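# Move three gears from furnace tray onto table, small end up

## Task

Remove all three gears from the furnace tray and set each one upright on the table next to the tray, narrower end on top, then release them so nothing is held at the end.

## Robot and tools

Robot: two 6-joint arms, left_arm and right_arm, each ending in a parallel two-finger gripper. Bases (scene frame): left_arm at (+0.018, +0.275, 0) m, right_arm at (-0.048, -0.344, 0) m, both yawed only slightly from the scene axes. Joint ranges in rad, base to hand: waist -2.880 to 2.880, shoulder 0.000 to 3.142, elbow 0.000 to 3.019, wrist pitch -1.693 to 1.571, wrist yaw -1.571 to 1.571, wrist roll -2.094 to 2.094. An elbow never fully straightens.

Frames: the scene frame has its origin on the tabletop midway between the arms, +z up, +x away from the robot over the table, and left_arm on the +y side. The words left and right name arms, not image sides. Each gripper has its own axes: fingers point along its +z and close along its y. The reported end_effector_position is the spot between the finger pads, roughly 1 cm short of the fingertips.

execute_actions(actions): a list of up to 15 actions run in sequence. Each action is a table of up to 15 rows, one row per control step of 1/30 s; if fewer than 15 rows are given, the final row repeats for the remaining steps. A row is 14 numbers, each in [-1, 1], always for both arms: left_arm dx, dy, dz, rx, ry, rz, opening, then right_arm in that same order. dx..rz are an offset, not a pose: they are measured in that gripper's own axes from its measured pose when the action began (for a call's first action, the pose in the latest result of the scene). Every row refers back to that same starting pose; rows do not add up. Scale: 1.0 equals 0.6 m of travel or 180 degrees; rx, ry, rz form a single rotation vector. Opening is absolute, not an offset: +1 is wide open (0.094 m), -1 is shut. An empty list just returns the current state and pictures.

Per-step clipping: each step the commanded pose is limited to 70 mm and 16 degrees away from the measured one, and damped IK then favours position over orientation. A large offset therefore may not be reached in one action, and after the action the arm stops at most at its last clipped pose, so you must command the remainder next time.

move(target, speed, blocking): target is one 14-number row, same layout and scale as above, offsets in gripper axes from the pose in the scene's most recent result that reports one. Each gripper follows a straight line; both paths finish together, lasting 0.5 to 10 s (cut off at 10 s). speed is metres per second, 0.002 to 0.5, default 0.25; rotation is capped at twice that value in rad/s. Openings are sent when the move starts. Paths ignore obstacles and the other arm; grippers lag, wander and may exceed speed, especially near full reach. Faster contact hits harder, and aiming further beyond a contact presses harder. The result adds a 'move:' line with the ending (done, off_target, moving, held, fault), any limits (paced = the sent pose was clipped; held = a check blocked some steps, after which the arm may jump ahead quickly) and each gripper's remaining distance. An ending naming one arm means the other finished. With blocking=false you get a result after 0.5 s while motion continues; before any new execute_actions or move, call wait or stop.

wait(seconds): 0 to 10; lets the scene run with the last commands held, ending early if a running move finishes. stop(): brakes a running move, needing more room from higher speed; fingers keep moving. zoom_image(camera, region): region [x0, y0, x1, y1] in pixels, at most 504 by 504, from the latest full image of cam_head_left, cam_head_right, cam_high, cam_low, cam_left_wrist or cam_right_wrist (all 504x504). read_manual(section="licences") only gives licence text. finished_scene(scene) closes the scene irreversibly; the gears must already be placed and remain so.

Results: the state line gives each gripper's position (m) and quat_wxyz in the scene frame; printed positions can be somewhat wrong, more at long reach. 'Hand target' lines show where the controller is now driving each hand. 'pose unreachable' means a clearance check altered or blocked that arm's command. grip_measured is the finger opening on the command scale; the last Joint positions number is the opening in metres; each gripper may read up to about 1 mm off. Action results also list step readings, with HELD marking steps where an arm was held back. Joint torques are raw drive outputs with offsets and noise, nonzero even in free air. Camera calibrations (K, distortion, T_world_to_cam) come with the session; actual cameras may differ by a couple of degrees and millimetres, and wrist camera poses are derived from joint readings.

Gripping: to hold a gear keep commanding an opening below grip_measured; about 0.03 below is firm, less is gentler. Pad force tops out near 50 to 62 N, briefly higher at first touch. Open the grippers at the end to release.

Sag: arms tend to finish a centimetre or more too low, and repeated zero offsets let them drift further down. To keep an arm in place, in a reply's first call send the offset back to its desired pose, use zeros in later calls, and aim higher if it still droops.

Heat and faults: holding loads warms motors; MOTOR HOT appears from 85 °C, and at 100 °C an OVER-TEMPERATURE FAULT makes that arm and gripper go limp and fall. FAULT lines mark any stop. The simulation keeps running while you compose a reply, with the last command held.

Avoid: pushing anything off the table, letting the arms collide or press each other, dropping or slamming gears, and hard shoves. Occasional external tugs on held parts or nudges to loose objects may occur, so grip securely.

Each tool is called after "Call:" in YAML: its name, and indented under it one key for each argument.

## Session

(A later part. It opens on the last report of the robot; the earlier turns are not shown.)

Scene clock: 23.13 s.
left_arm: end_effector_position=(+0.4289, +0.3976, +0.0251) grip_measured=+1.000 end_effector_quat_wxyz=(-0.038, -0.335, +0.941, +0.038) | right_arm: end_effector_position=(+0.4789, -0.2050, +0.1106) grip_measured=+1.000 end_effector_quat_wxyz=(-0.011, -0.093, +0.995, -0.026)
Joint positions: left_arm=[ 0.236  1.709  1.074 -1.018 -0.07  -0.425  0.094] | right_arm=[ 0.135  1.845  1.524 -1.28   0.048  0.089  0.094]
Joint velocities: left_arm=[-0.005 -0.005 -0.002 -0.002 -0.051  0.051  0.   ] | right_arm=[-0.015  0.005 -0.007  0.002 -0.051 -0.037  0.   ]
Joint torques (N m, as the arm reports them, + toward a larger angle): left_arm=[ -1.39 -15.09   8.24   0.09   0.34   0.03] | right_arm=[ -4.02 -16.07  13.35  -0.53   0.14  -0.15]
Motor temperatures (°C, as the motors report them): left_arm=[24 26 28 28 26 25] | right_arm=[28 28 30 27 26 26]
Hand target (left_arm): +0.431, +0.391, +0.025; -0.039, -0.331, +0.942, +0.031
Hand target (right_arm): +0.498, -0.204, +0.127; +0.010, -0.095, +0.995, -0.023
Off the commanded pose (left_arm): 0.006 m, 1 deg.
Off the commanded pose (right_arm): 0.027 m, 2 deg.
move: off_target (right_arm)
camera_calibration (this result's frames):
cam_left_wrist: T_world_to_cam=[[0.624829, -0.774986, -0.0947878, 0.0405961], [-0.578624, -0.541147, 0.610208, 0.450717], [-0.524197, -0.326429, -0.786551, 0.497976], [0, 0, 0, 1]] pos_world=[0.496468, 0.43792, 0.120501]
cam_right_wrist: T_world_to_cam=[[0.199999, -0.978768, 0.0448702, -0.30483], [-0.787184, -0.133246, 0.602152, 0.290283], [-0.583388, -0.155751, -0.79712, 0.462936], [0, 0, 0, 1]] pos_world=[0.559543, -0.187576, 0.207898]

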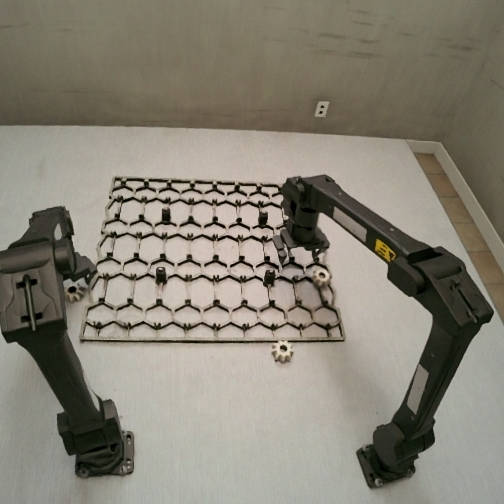

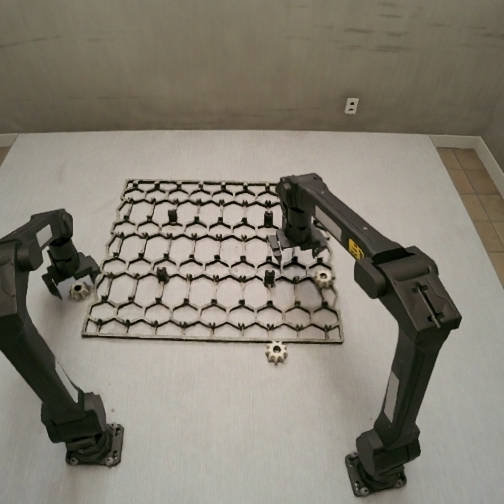

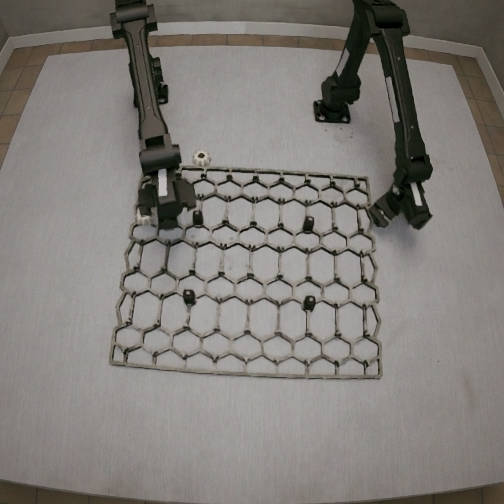

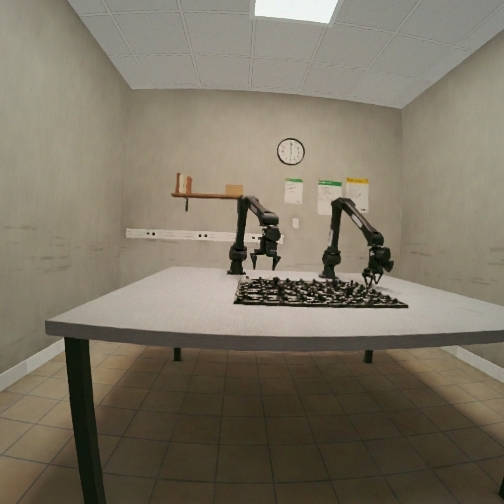

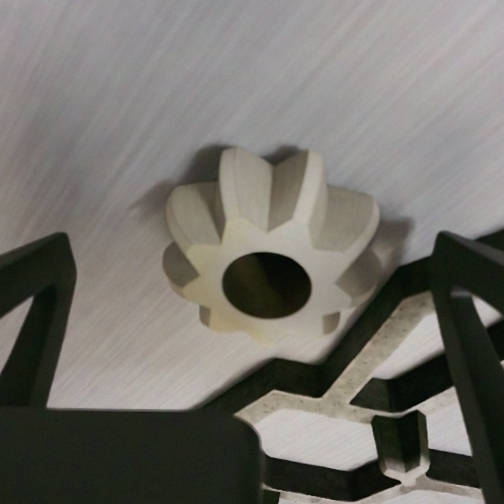

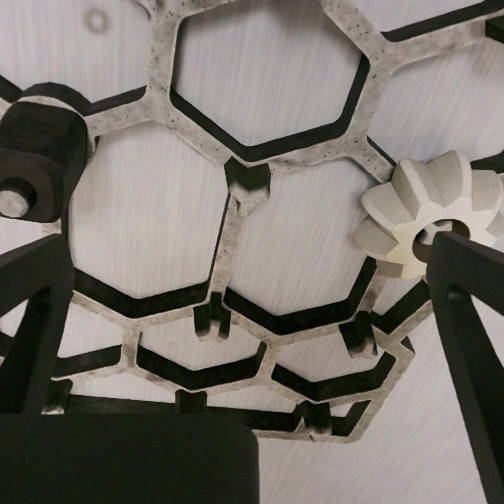

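Call:
move:
  target: [0,0,-0.1,0,0,0,1, 0.05,-0.137,-0.02,0,0,0,1]

Call:
move:
  target: [0,0,0,0,0,0,1, 0,0,0.13,0,0,0,1]
  speed: 0.1

Scene clock: 24.23 s.
left_arm: end_effector_position=(+0.4227, +0.3967, +0.0729) grip_measured=+1.000 end_effector_quat_wxyz=(-0.050, -0.337, +0.939, +0.041) | right_arm: end_effector_position=(+0.4653, -0.2964, +0.1126) grip_measured=+1.000 end_effector_quat_wxyz=(-0.025, -0.083, +0.996, -0.028)
Joint positions: left_arm=[ 0.237  1.639  1.128 -1.166 -0.074 -0.431  0.094] | right_arm=[-0.027  1.784  1.442 -1.28   0.055 -0.051  0.094]
Joint velocities: left_arm=[-0.015 -0.005 -0.022 -0.022  0.066  0.051  0.   ] | right_arm=[-0.015 -0.005 -0.007 -0.017  0.007 -0.051  0.   ]
Joint torques (N m, as the arm reports them, + toward a larger angle): left_arm=[ -1.62 -15.58  11.51  -0.51  -0.03  -0.02] | right_arm=[ -2.31 -18.34   8.31  -0.33   0.    -0.18]
Motor temperatures (°C, as the motors report them): left_arm=[24 26 28 28 26 25] | right_arm=[28 28 30 27 26 26]
Hand target (left_arm): +0.434, +0.394, +0.085; -0.038, -0.335, +0.941, +0.038
Hand target (right_arm): +0.465, -0.291, +0.127; -0.011, -0.093, +0.995, -0.028
Off the commanded pose (left_arm): 0.017 m, 1 deg.
Off the commanded pose (right_arm): 0.016 m, 2 deg.
move: off_target (left_arm, right_arm)
camera_calibration (this result's frames):
cam_left_wrist: T_world_to_cam=[[0.627068, -0.771405, -0.108262, 0.0469272], [-0.560131, -0.543114, 0.625524, 0.409322], [-0.54133, -0.331605, -0.772658, 0.540346], [0, 0, 0, 1]] pos_world=[0.492353, 0.43769, 0.166542]
cam_right_wrist: T_world_to_cam=[[0.179589, -0.982645, 0.0464344, -0.383515], [-0.772693, -0.111689, 0.624876, 0.263302], [-0.608846, -0.1481, -0.779342, 0.454542], [0, 0, 0, 1]] pos_world=[0.549073, -0.280134, 0.207521]

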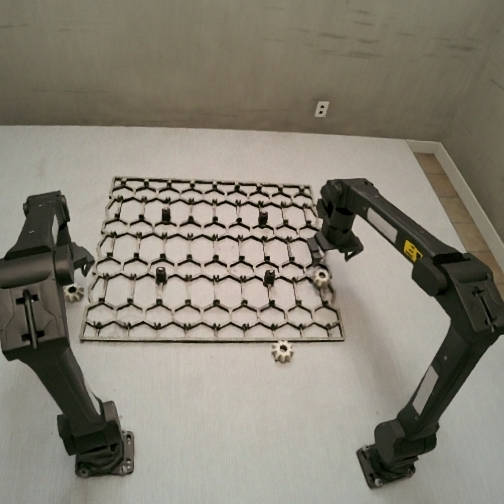

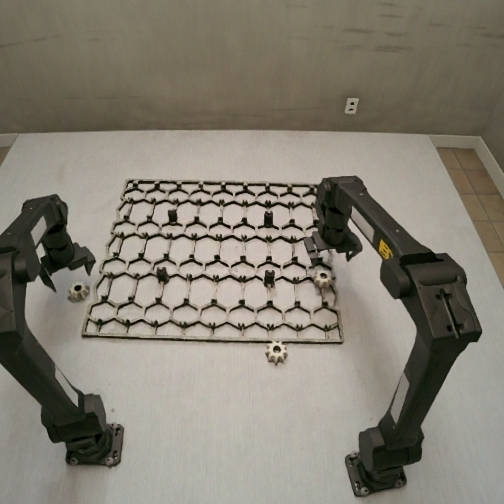

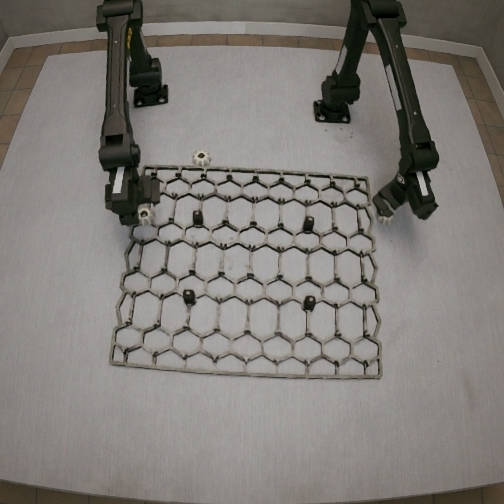

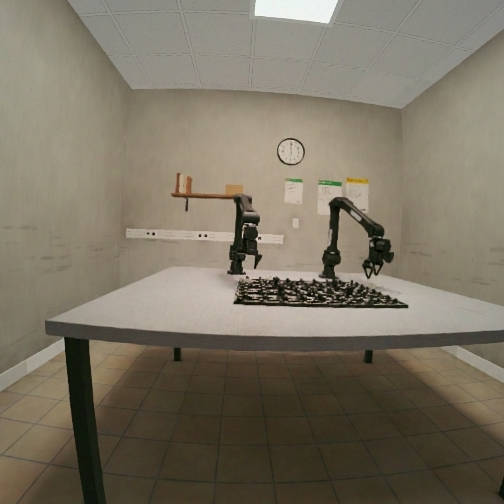

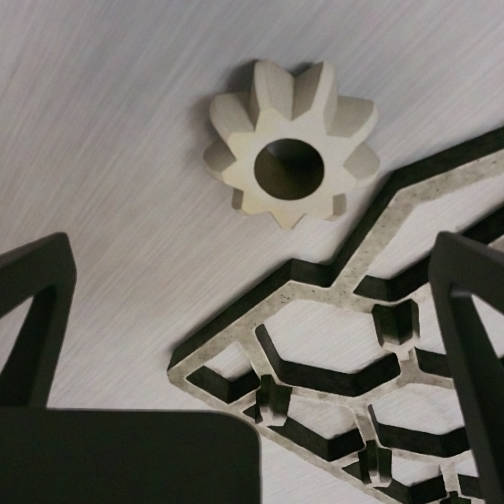

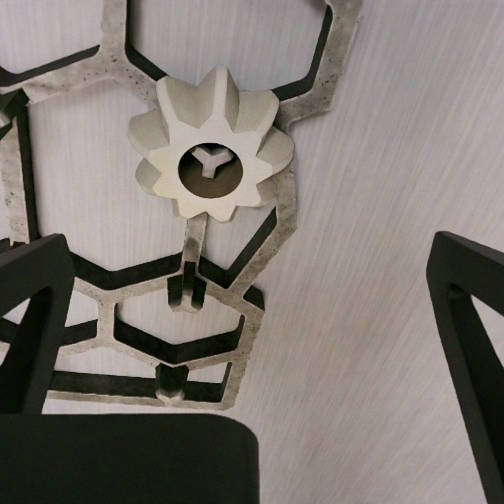

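Scene clock: 25.40 s.
left_arm: end_effector_position=(+0.4227, +0.3967, +0.0729) grip_measured=+1.000 end_effector_quat_wxyz=(-0.050, -0.337, +0.939, +0.041) | right_arm: end_effector_position=(+0.4615, -0.2969, +0.0403) grip_measured=+1.000 end_effector_quat_wxyz=(-0.023, -0.082, +0.996, -0.028)
Joint positions: left_arm=[ 0.237  1.639  1.128 -1.166 -0.074 -0.431  0.094] | right_arm=[-0.027  1.851  1.331 -1.098  0.055 -0.051  0.094]
Joint velocities: left_arm=[-0.005 -0.005  0.002  0.002 -0.037 -0.022  0.   ] | right_arm=[-0.005 -0.015  0.002 -0.012 -0.007  0.007  0.   ]
Joint torques (N m, as the arm reports them, + toward a larger angle): left_arm=[ -0.89 -15.21   8.77  -0.06  -0.17   0.02] | right_arm=[ -3.27 -14.95   7.41   0.15   0.12  -0.12]
Motor temperatures (°C, as the motors report them): left_arm=[24 26 28 28 26 25] | right_arm=[28 28 30 27 26 26]
Hand target (left_arm): +0.423, +0.397, +0.073; -0.050, -0.337, +0.939, +0.041
Hand target (right_arm): +0.462, -0.301, +0.035; -0.025, -0.082, +0.996, -0.028
Off the commanded pose (left_arm): 0.000 m, 0 deg.
Off the commanded pose (right_arm): 0.007 m, 0 deg.
move: done
camera_calibration (this result's frames):
cam_left_wrist: T_world_to_cam=[[0.627068, -0.771405, -0.108262, 0.0469272], [-0.560131, -0.543114, 0.625524, 0.409322], [-0.54133, -0.331605, -0.772658, 0.540346], [0, 0, 0, 1]] pos_world=[0.492353, 0.43769, 0.166542]
cam_right_wrist: T_world_to_cam=[[0.179412, -0.982665, 0.0466941, -0.379828], [-0.775056, -0.111956, 0.621895, 0.306565], [-0.605887, -0.147766, -0.781707, 0.394612], [0, 0, 0, 1]] pos_world=[0.544841, -0.280612, 0.135556]

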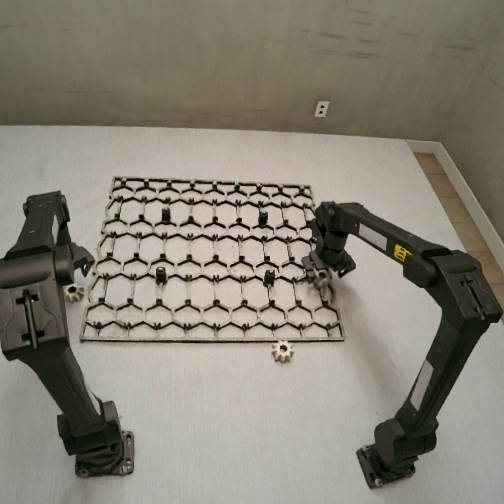

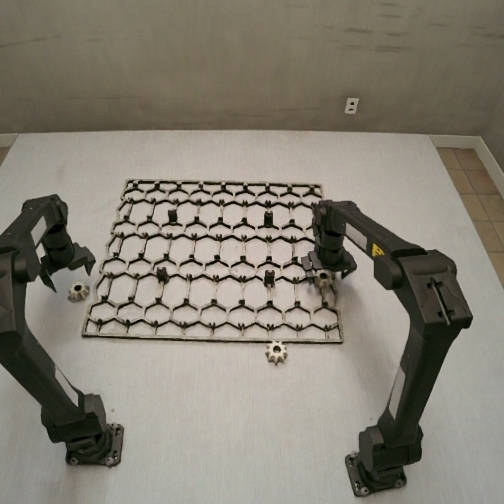

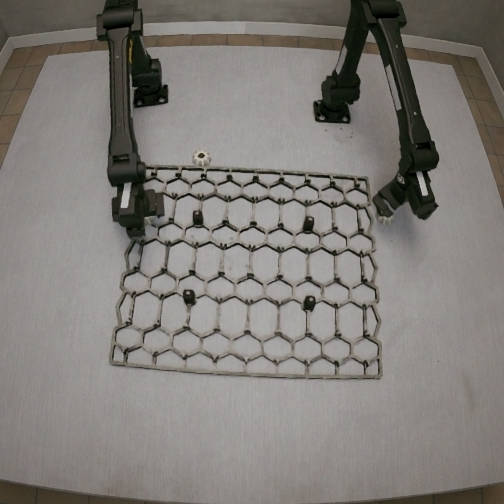

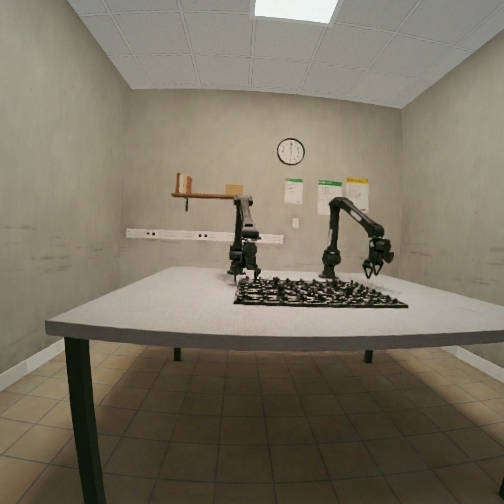

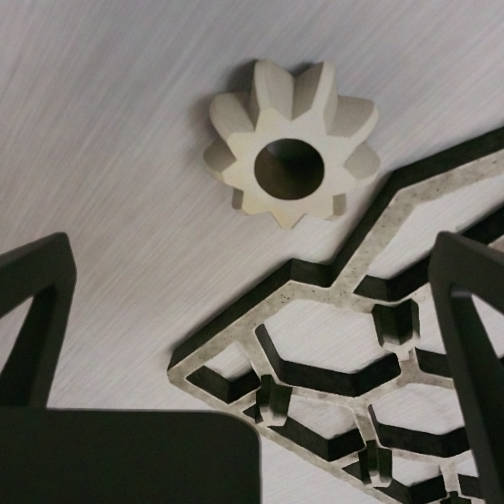

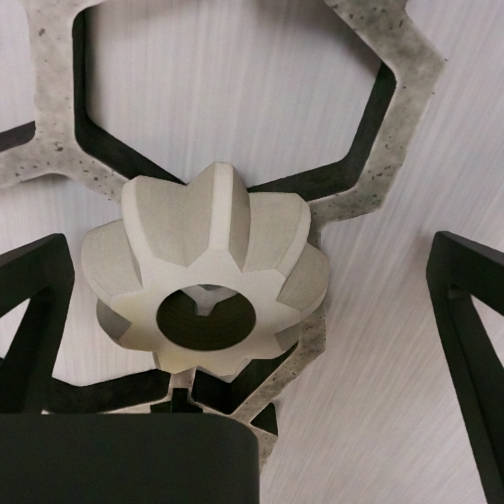

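Call:
move:
  target: [0,0,0,0,0,0,1, 0,0.02,0,0,0,0,-1]
  speed: 0.05

Call:
move:
  target: [0,0,0,0,0,0,1, 0,0,-0.17,0,0,0,-1]
  speed: 0.1

Call:
move:
  target: [0,0,0,0,0,0,1, 0.04,-0.22,-0.03,0,0,0,-1]
  speed: 0.15

Scene clock: 26.23 s.
left_arm: end_effector_position=(+0.4227, +0.3967, +0.0729) grip_measured=+1.000 end_effector_quat_wxyz=(-0.050, -0.337, +0.939, +0.041) | right_arm: end_effector_position=(+0.4606, -0.2886, +0.0402) grip_measured=+0.208 end_effector_quat_wxyz=(-0.023, -0.083, +0.996, -0.024)
Joint positions: left_arm=[ 0.237  1.639  1.128 -1.166 -0.074 -0.431  0.094] | right_arm=[-0.013  1.851  1.331 -1.098  0.046 -0.04   0.057]
Joint velocities: left_arm=[-0.005 -0.024 -0.007 -0.002 -0.022  0.007  0.   ] | right_arm=[-0.015  0.005 -0.007 -0.017  0.007  0.022 -0.001]
Joint torques (N m, as the arm reports them, + toward a larger angle): left_arm=[ -0.85 -14.85   8.82   0.    -0.18   0.01] | right_arm=[ -2.21 -16.8    7.3   -0.05   0.34  -0.01]
Motor temperatures (°C, as the motors report them): left_arm=[24 26 28 28 26 25] | right_arm=[28 28 30 27 26 26]
Hand target (left_arm): +0.423, +0.397, +0.073; -0.050, -0.337, +0.939, +0.041
Hand target (right_arm): +0.459, -0.285, +0.040; -0.023, -0.083, +0.996, -0.028
Off the commanded pose (left_arm): 0.000 m, 0 deg.
Off the commanded pose (right_arm): 0.004 m, 0 deg.
move: done
camera_calibration (this result's frames):
cam_left_wrist: T_world_to_cam=[[0.627068, -0.771405, -0.108262, 0.0469272], [-0.560131, -0.543114, 0.625524, 0.409322], [-0.54133, -0.331605, -0.772658, 0.540346], [0, 0, 0, 1]] pos_world=[0.492353, 0.43769, 0.166542]
cam_right_wrist: T_world_to_cam=[[0.180542, -0.982811, 0.038558, -0.371755], [-0.774689, -0.117937, 0.621247, 0.304994], [-0.606021, -0.142032, -0.782665, 0.397003], [0, 0, 0, 1]] pos_world=[0.543985, -0.273008, 0.135578]

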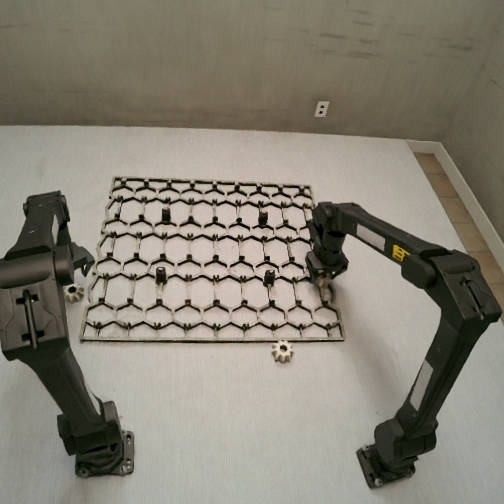

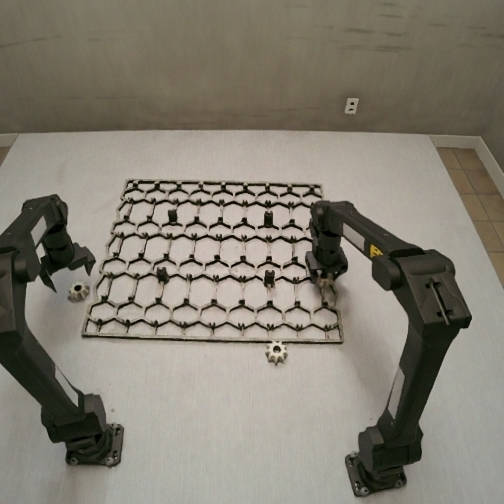

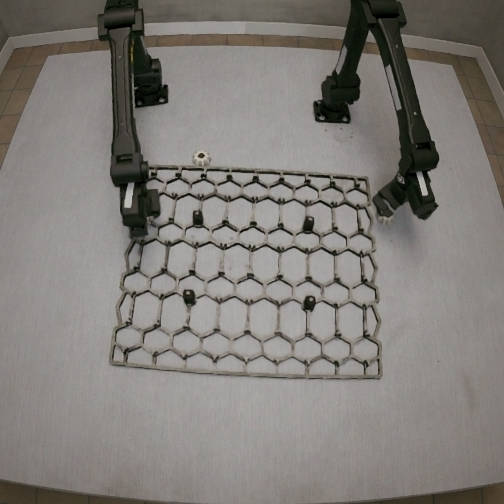

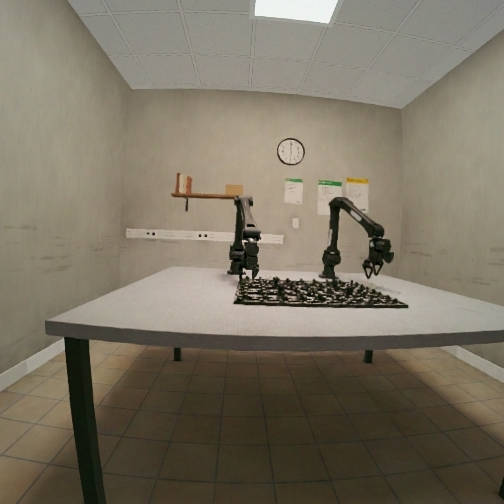

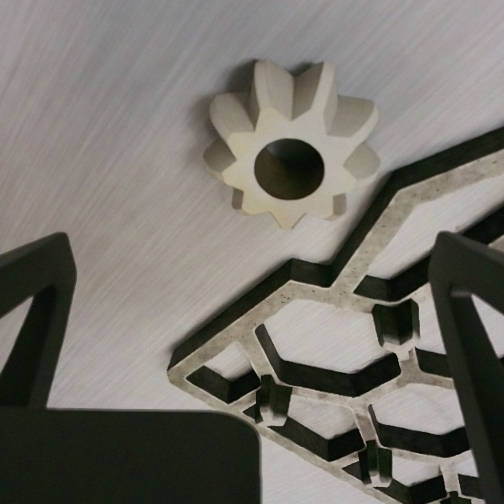

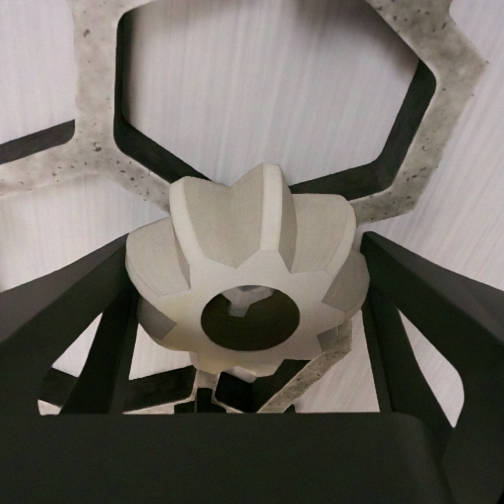

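Scene clock: 27.70 s.
left_arm: end_effector_position=(+0.4227, +0.3967, +0.0729) grip_measured=+1.000 end_effector_quat_wxyz=(-0.050, -0.337, +0.939, +0.041) | right_arm: end_effector_position=(+0.4407, -0.2898, +0.0972) grip_measured=+0.208 end_effector_quat_wxyz=(-0.074, -0.084, +0.993, -0.024)
Joint positions: left_arm=[ 0.237  1.639  1.128 -1.166 -0.074 -0.431  0.094] | right_arm=[-0.013  1.801  1.416 -1.335  0.041 -0.04   0.057]
Joint velocities: left_arm=[-0.015 -0.015 -0.017 -0.002 -0.051  0.022  0.   ] | right_arm=[-0.015  0.005 -0.027 -0.002  0.066 -0.007  0.   ]
Joint torques (N m, as the arm reports them, + toward a larger angle): left_arm=[ -0.5  -14.8    8.85  -0.04  -0.15   0.02] | right_arm=[ -2.8  -18.5   13.47  -0.94   0.2   -0.01]
Motor temperatures (°C, as the motors report them): left_arm=[24 26 28 28 26 25] | right_arm=[28 29 30 27 26 26]
Hand target (left_arm): +0.423, +0.397, +0.073; -0.050, -0.337, +0.939, +0.041
Hand target (right_arm): +0.462, -0.284, +0.142; -0.023, -0.083, +0.996, -0.024
Off the commanded pose (left_arm): 0.000 m, 0 deg.
Off the commanded pose (right_arm): 0.051 m, 6 deg.
move: off_target (right_arm)
camera_calibration (this result's frames):
cam_left_wrist: T_world_to_cam=[[0.627068, -0.771405, -0.108262, 0.0469272], [-0.560131, -0.543114, 0.625524, 0.409322], [-0.54133, -0.331605, -0.772658, 0.540346], [0, 0, 0, 1]] pos_world=[0.492353, 0.43769, 0.166542]
cam_right_wrist: T_world_to_cam=[[0.18412, -0.982521, 0.0274393, -0.371967], [-0.707797, -0.113164, 0.697292, 0.21864], [-0.681999, -0.147807, -0.716261, 0.454723], [0, 0, 0, 1]] pos_world=[0.53336, -0.273512, 0.183451]

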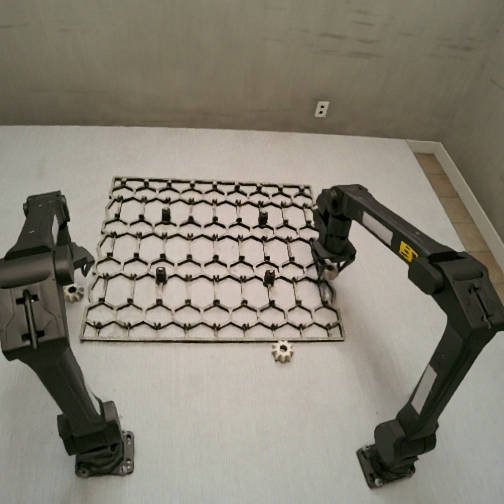

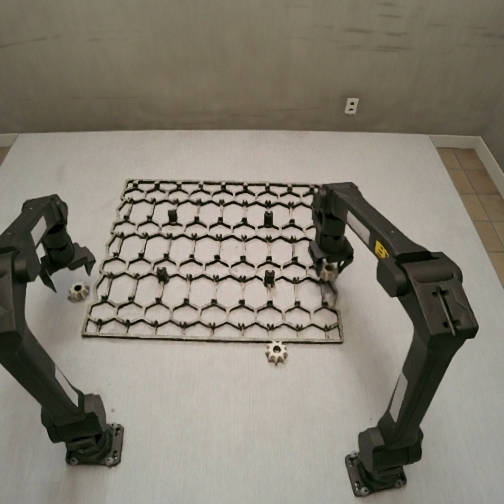

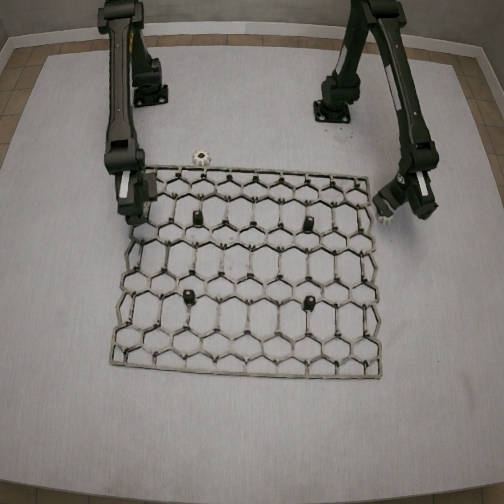

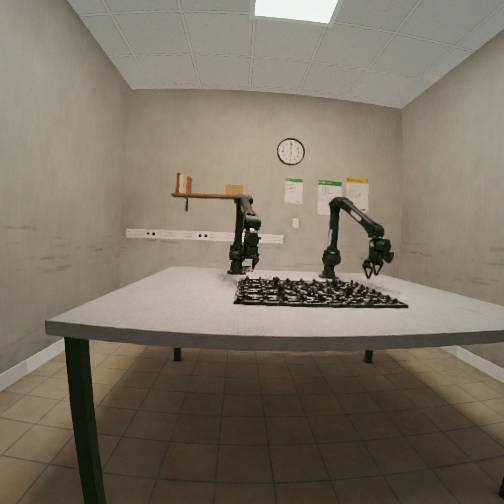

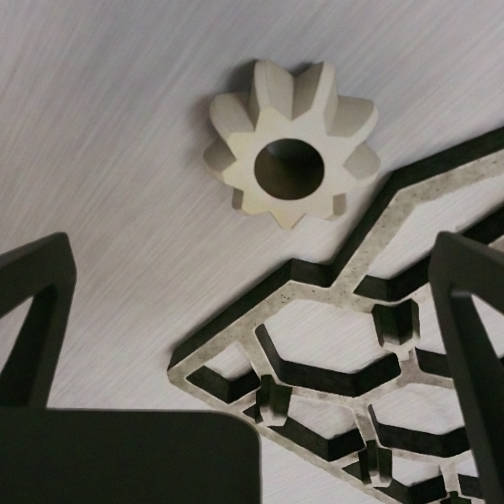

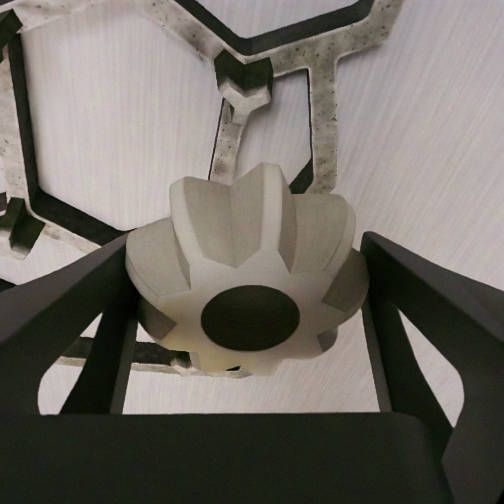

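Scene clock: 29.07 s.
left_arm: end_effector_position=(+0.4227, +0.3967, +0.0729) grip_measured=+1.000 end_effector_quat_wxyz=(-0.050, -0.337, +0.939, +0.041) | right_arm: end_effector_position=(+0.4295, -0.4197, +0.0990) grip_measured=+0.208 end_effector_quat_wxyz=(-0.099, -0.081, +0.992, -0.020)
Joint positions: left_arm=[ 0.237  1.639  1.128 -1.166 -0.074 -0.431  0.094] | right_arm=[-0.266  1.801  1.416 -1.37   0.08  -0.282  0.057]
Joint velocities: left_arm=[ 0.015 -0.005  0.002  0.002  0.007 -0.037  0.   ] | right_arm=[-0.015  0.005  0.022  0.012  0.037 -0.095 -0.001]
Joint torques (N m, as the arm reports them, + toward a larger angle): left_arm=[ -0.62 -15.35   8.86  -0.09  -0.16   0.02] | right_arm=[ -3.24 -17.26  11.24  -1.04   0.22  -0.17]
Motor temperatures (°C, as the motors report them): left_arm=[24 26 28 28 26 25] | right_arm=[28 29 30 27 26 26]
Hand target (left_arm): +0.423, +0.397, +0.073; -0.050, -0.337, +0.939, +0.041
Hand target (right_arm): +0.441, -0.423, +0.123; -0.075, -0.084, +0.993, -0.026
Off the commanded pose (left_arm): 0.000 m, 0 deg.
Off the commanded pose (right_arm): 0.027 m, 3 deg.
move: off_target (right_arm)
camera_calibration (this result's frames):
cam_left_wrist: T_world_to_cam=[[0.627068, -0.771405, -0.108262, 0.0469272], [-0.560131, -0.543114, 0.625524, 0.409322], [-0.54133, -0.331605, -0.772658, 0.540346], [0, 0, 0, 1]] pos_world=[0.492353, 0.43769, 0.166542]
cam_right_wrist: T_world_to_cam=[[0.177149, -0.984035, 0.017124, -0.494201], [-0.673089, -0.108441, 0.731568, 0.17839], [-0.718032, -0.141122, -0.681554, 0.444063], [0, 0, 0, 1]] pos_world=[0.52647, -0.404299, 0.180611]

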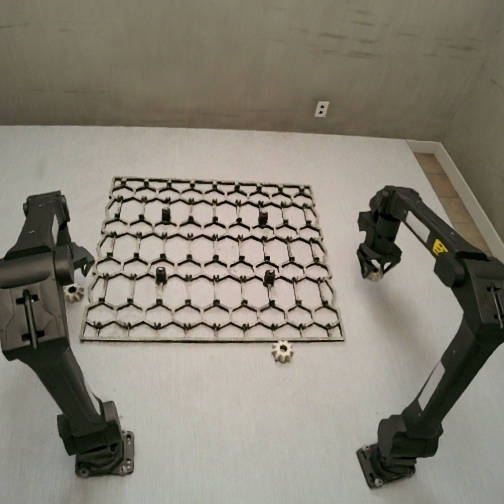

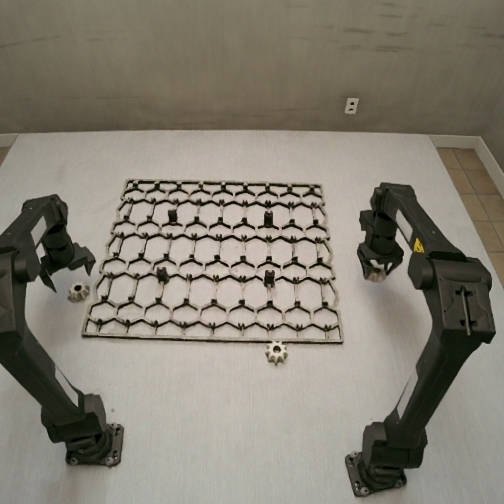

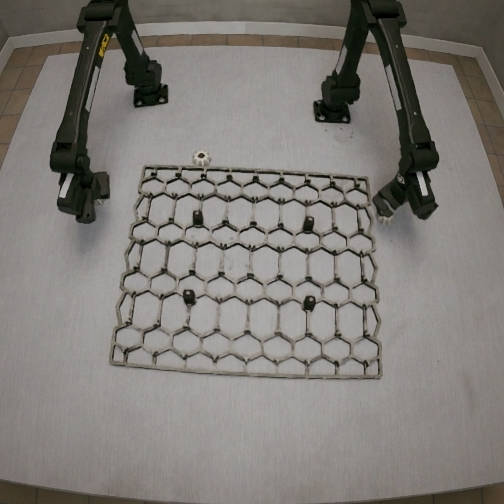

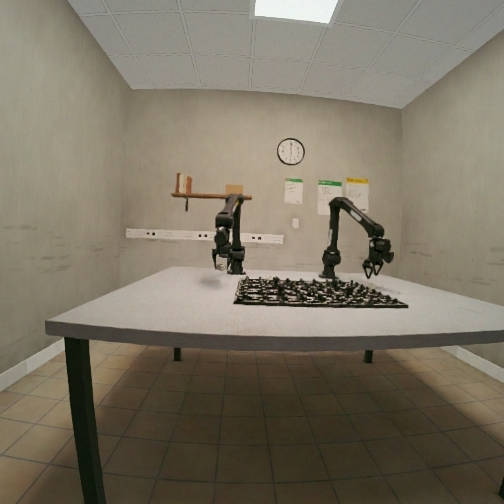

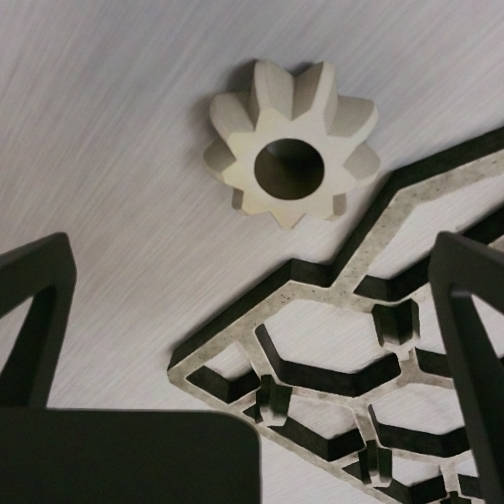

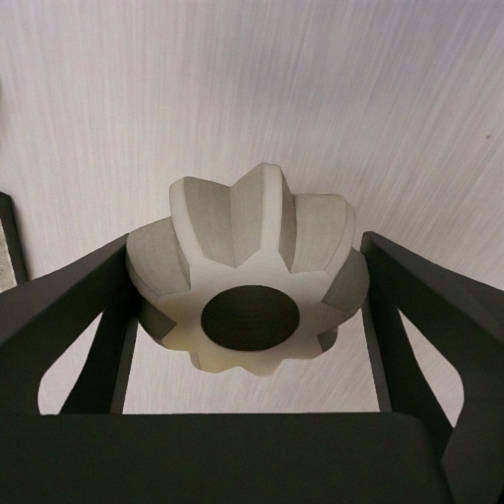

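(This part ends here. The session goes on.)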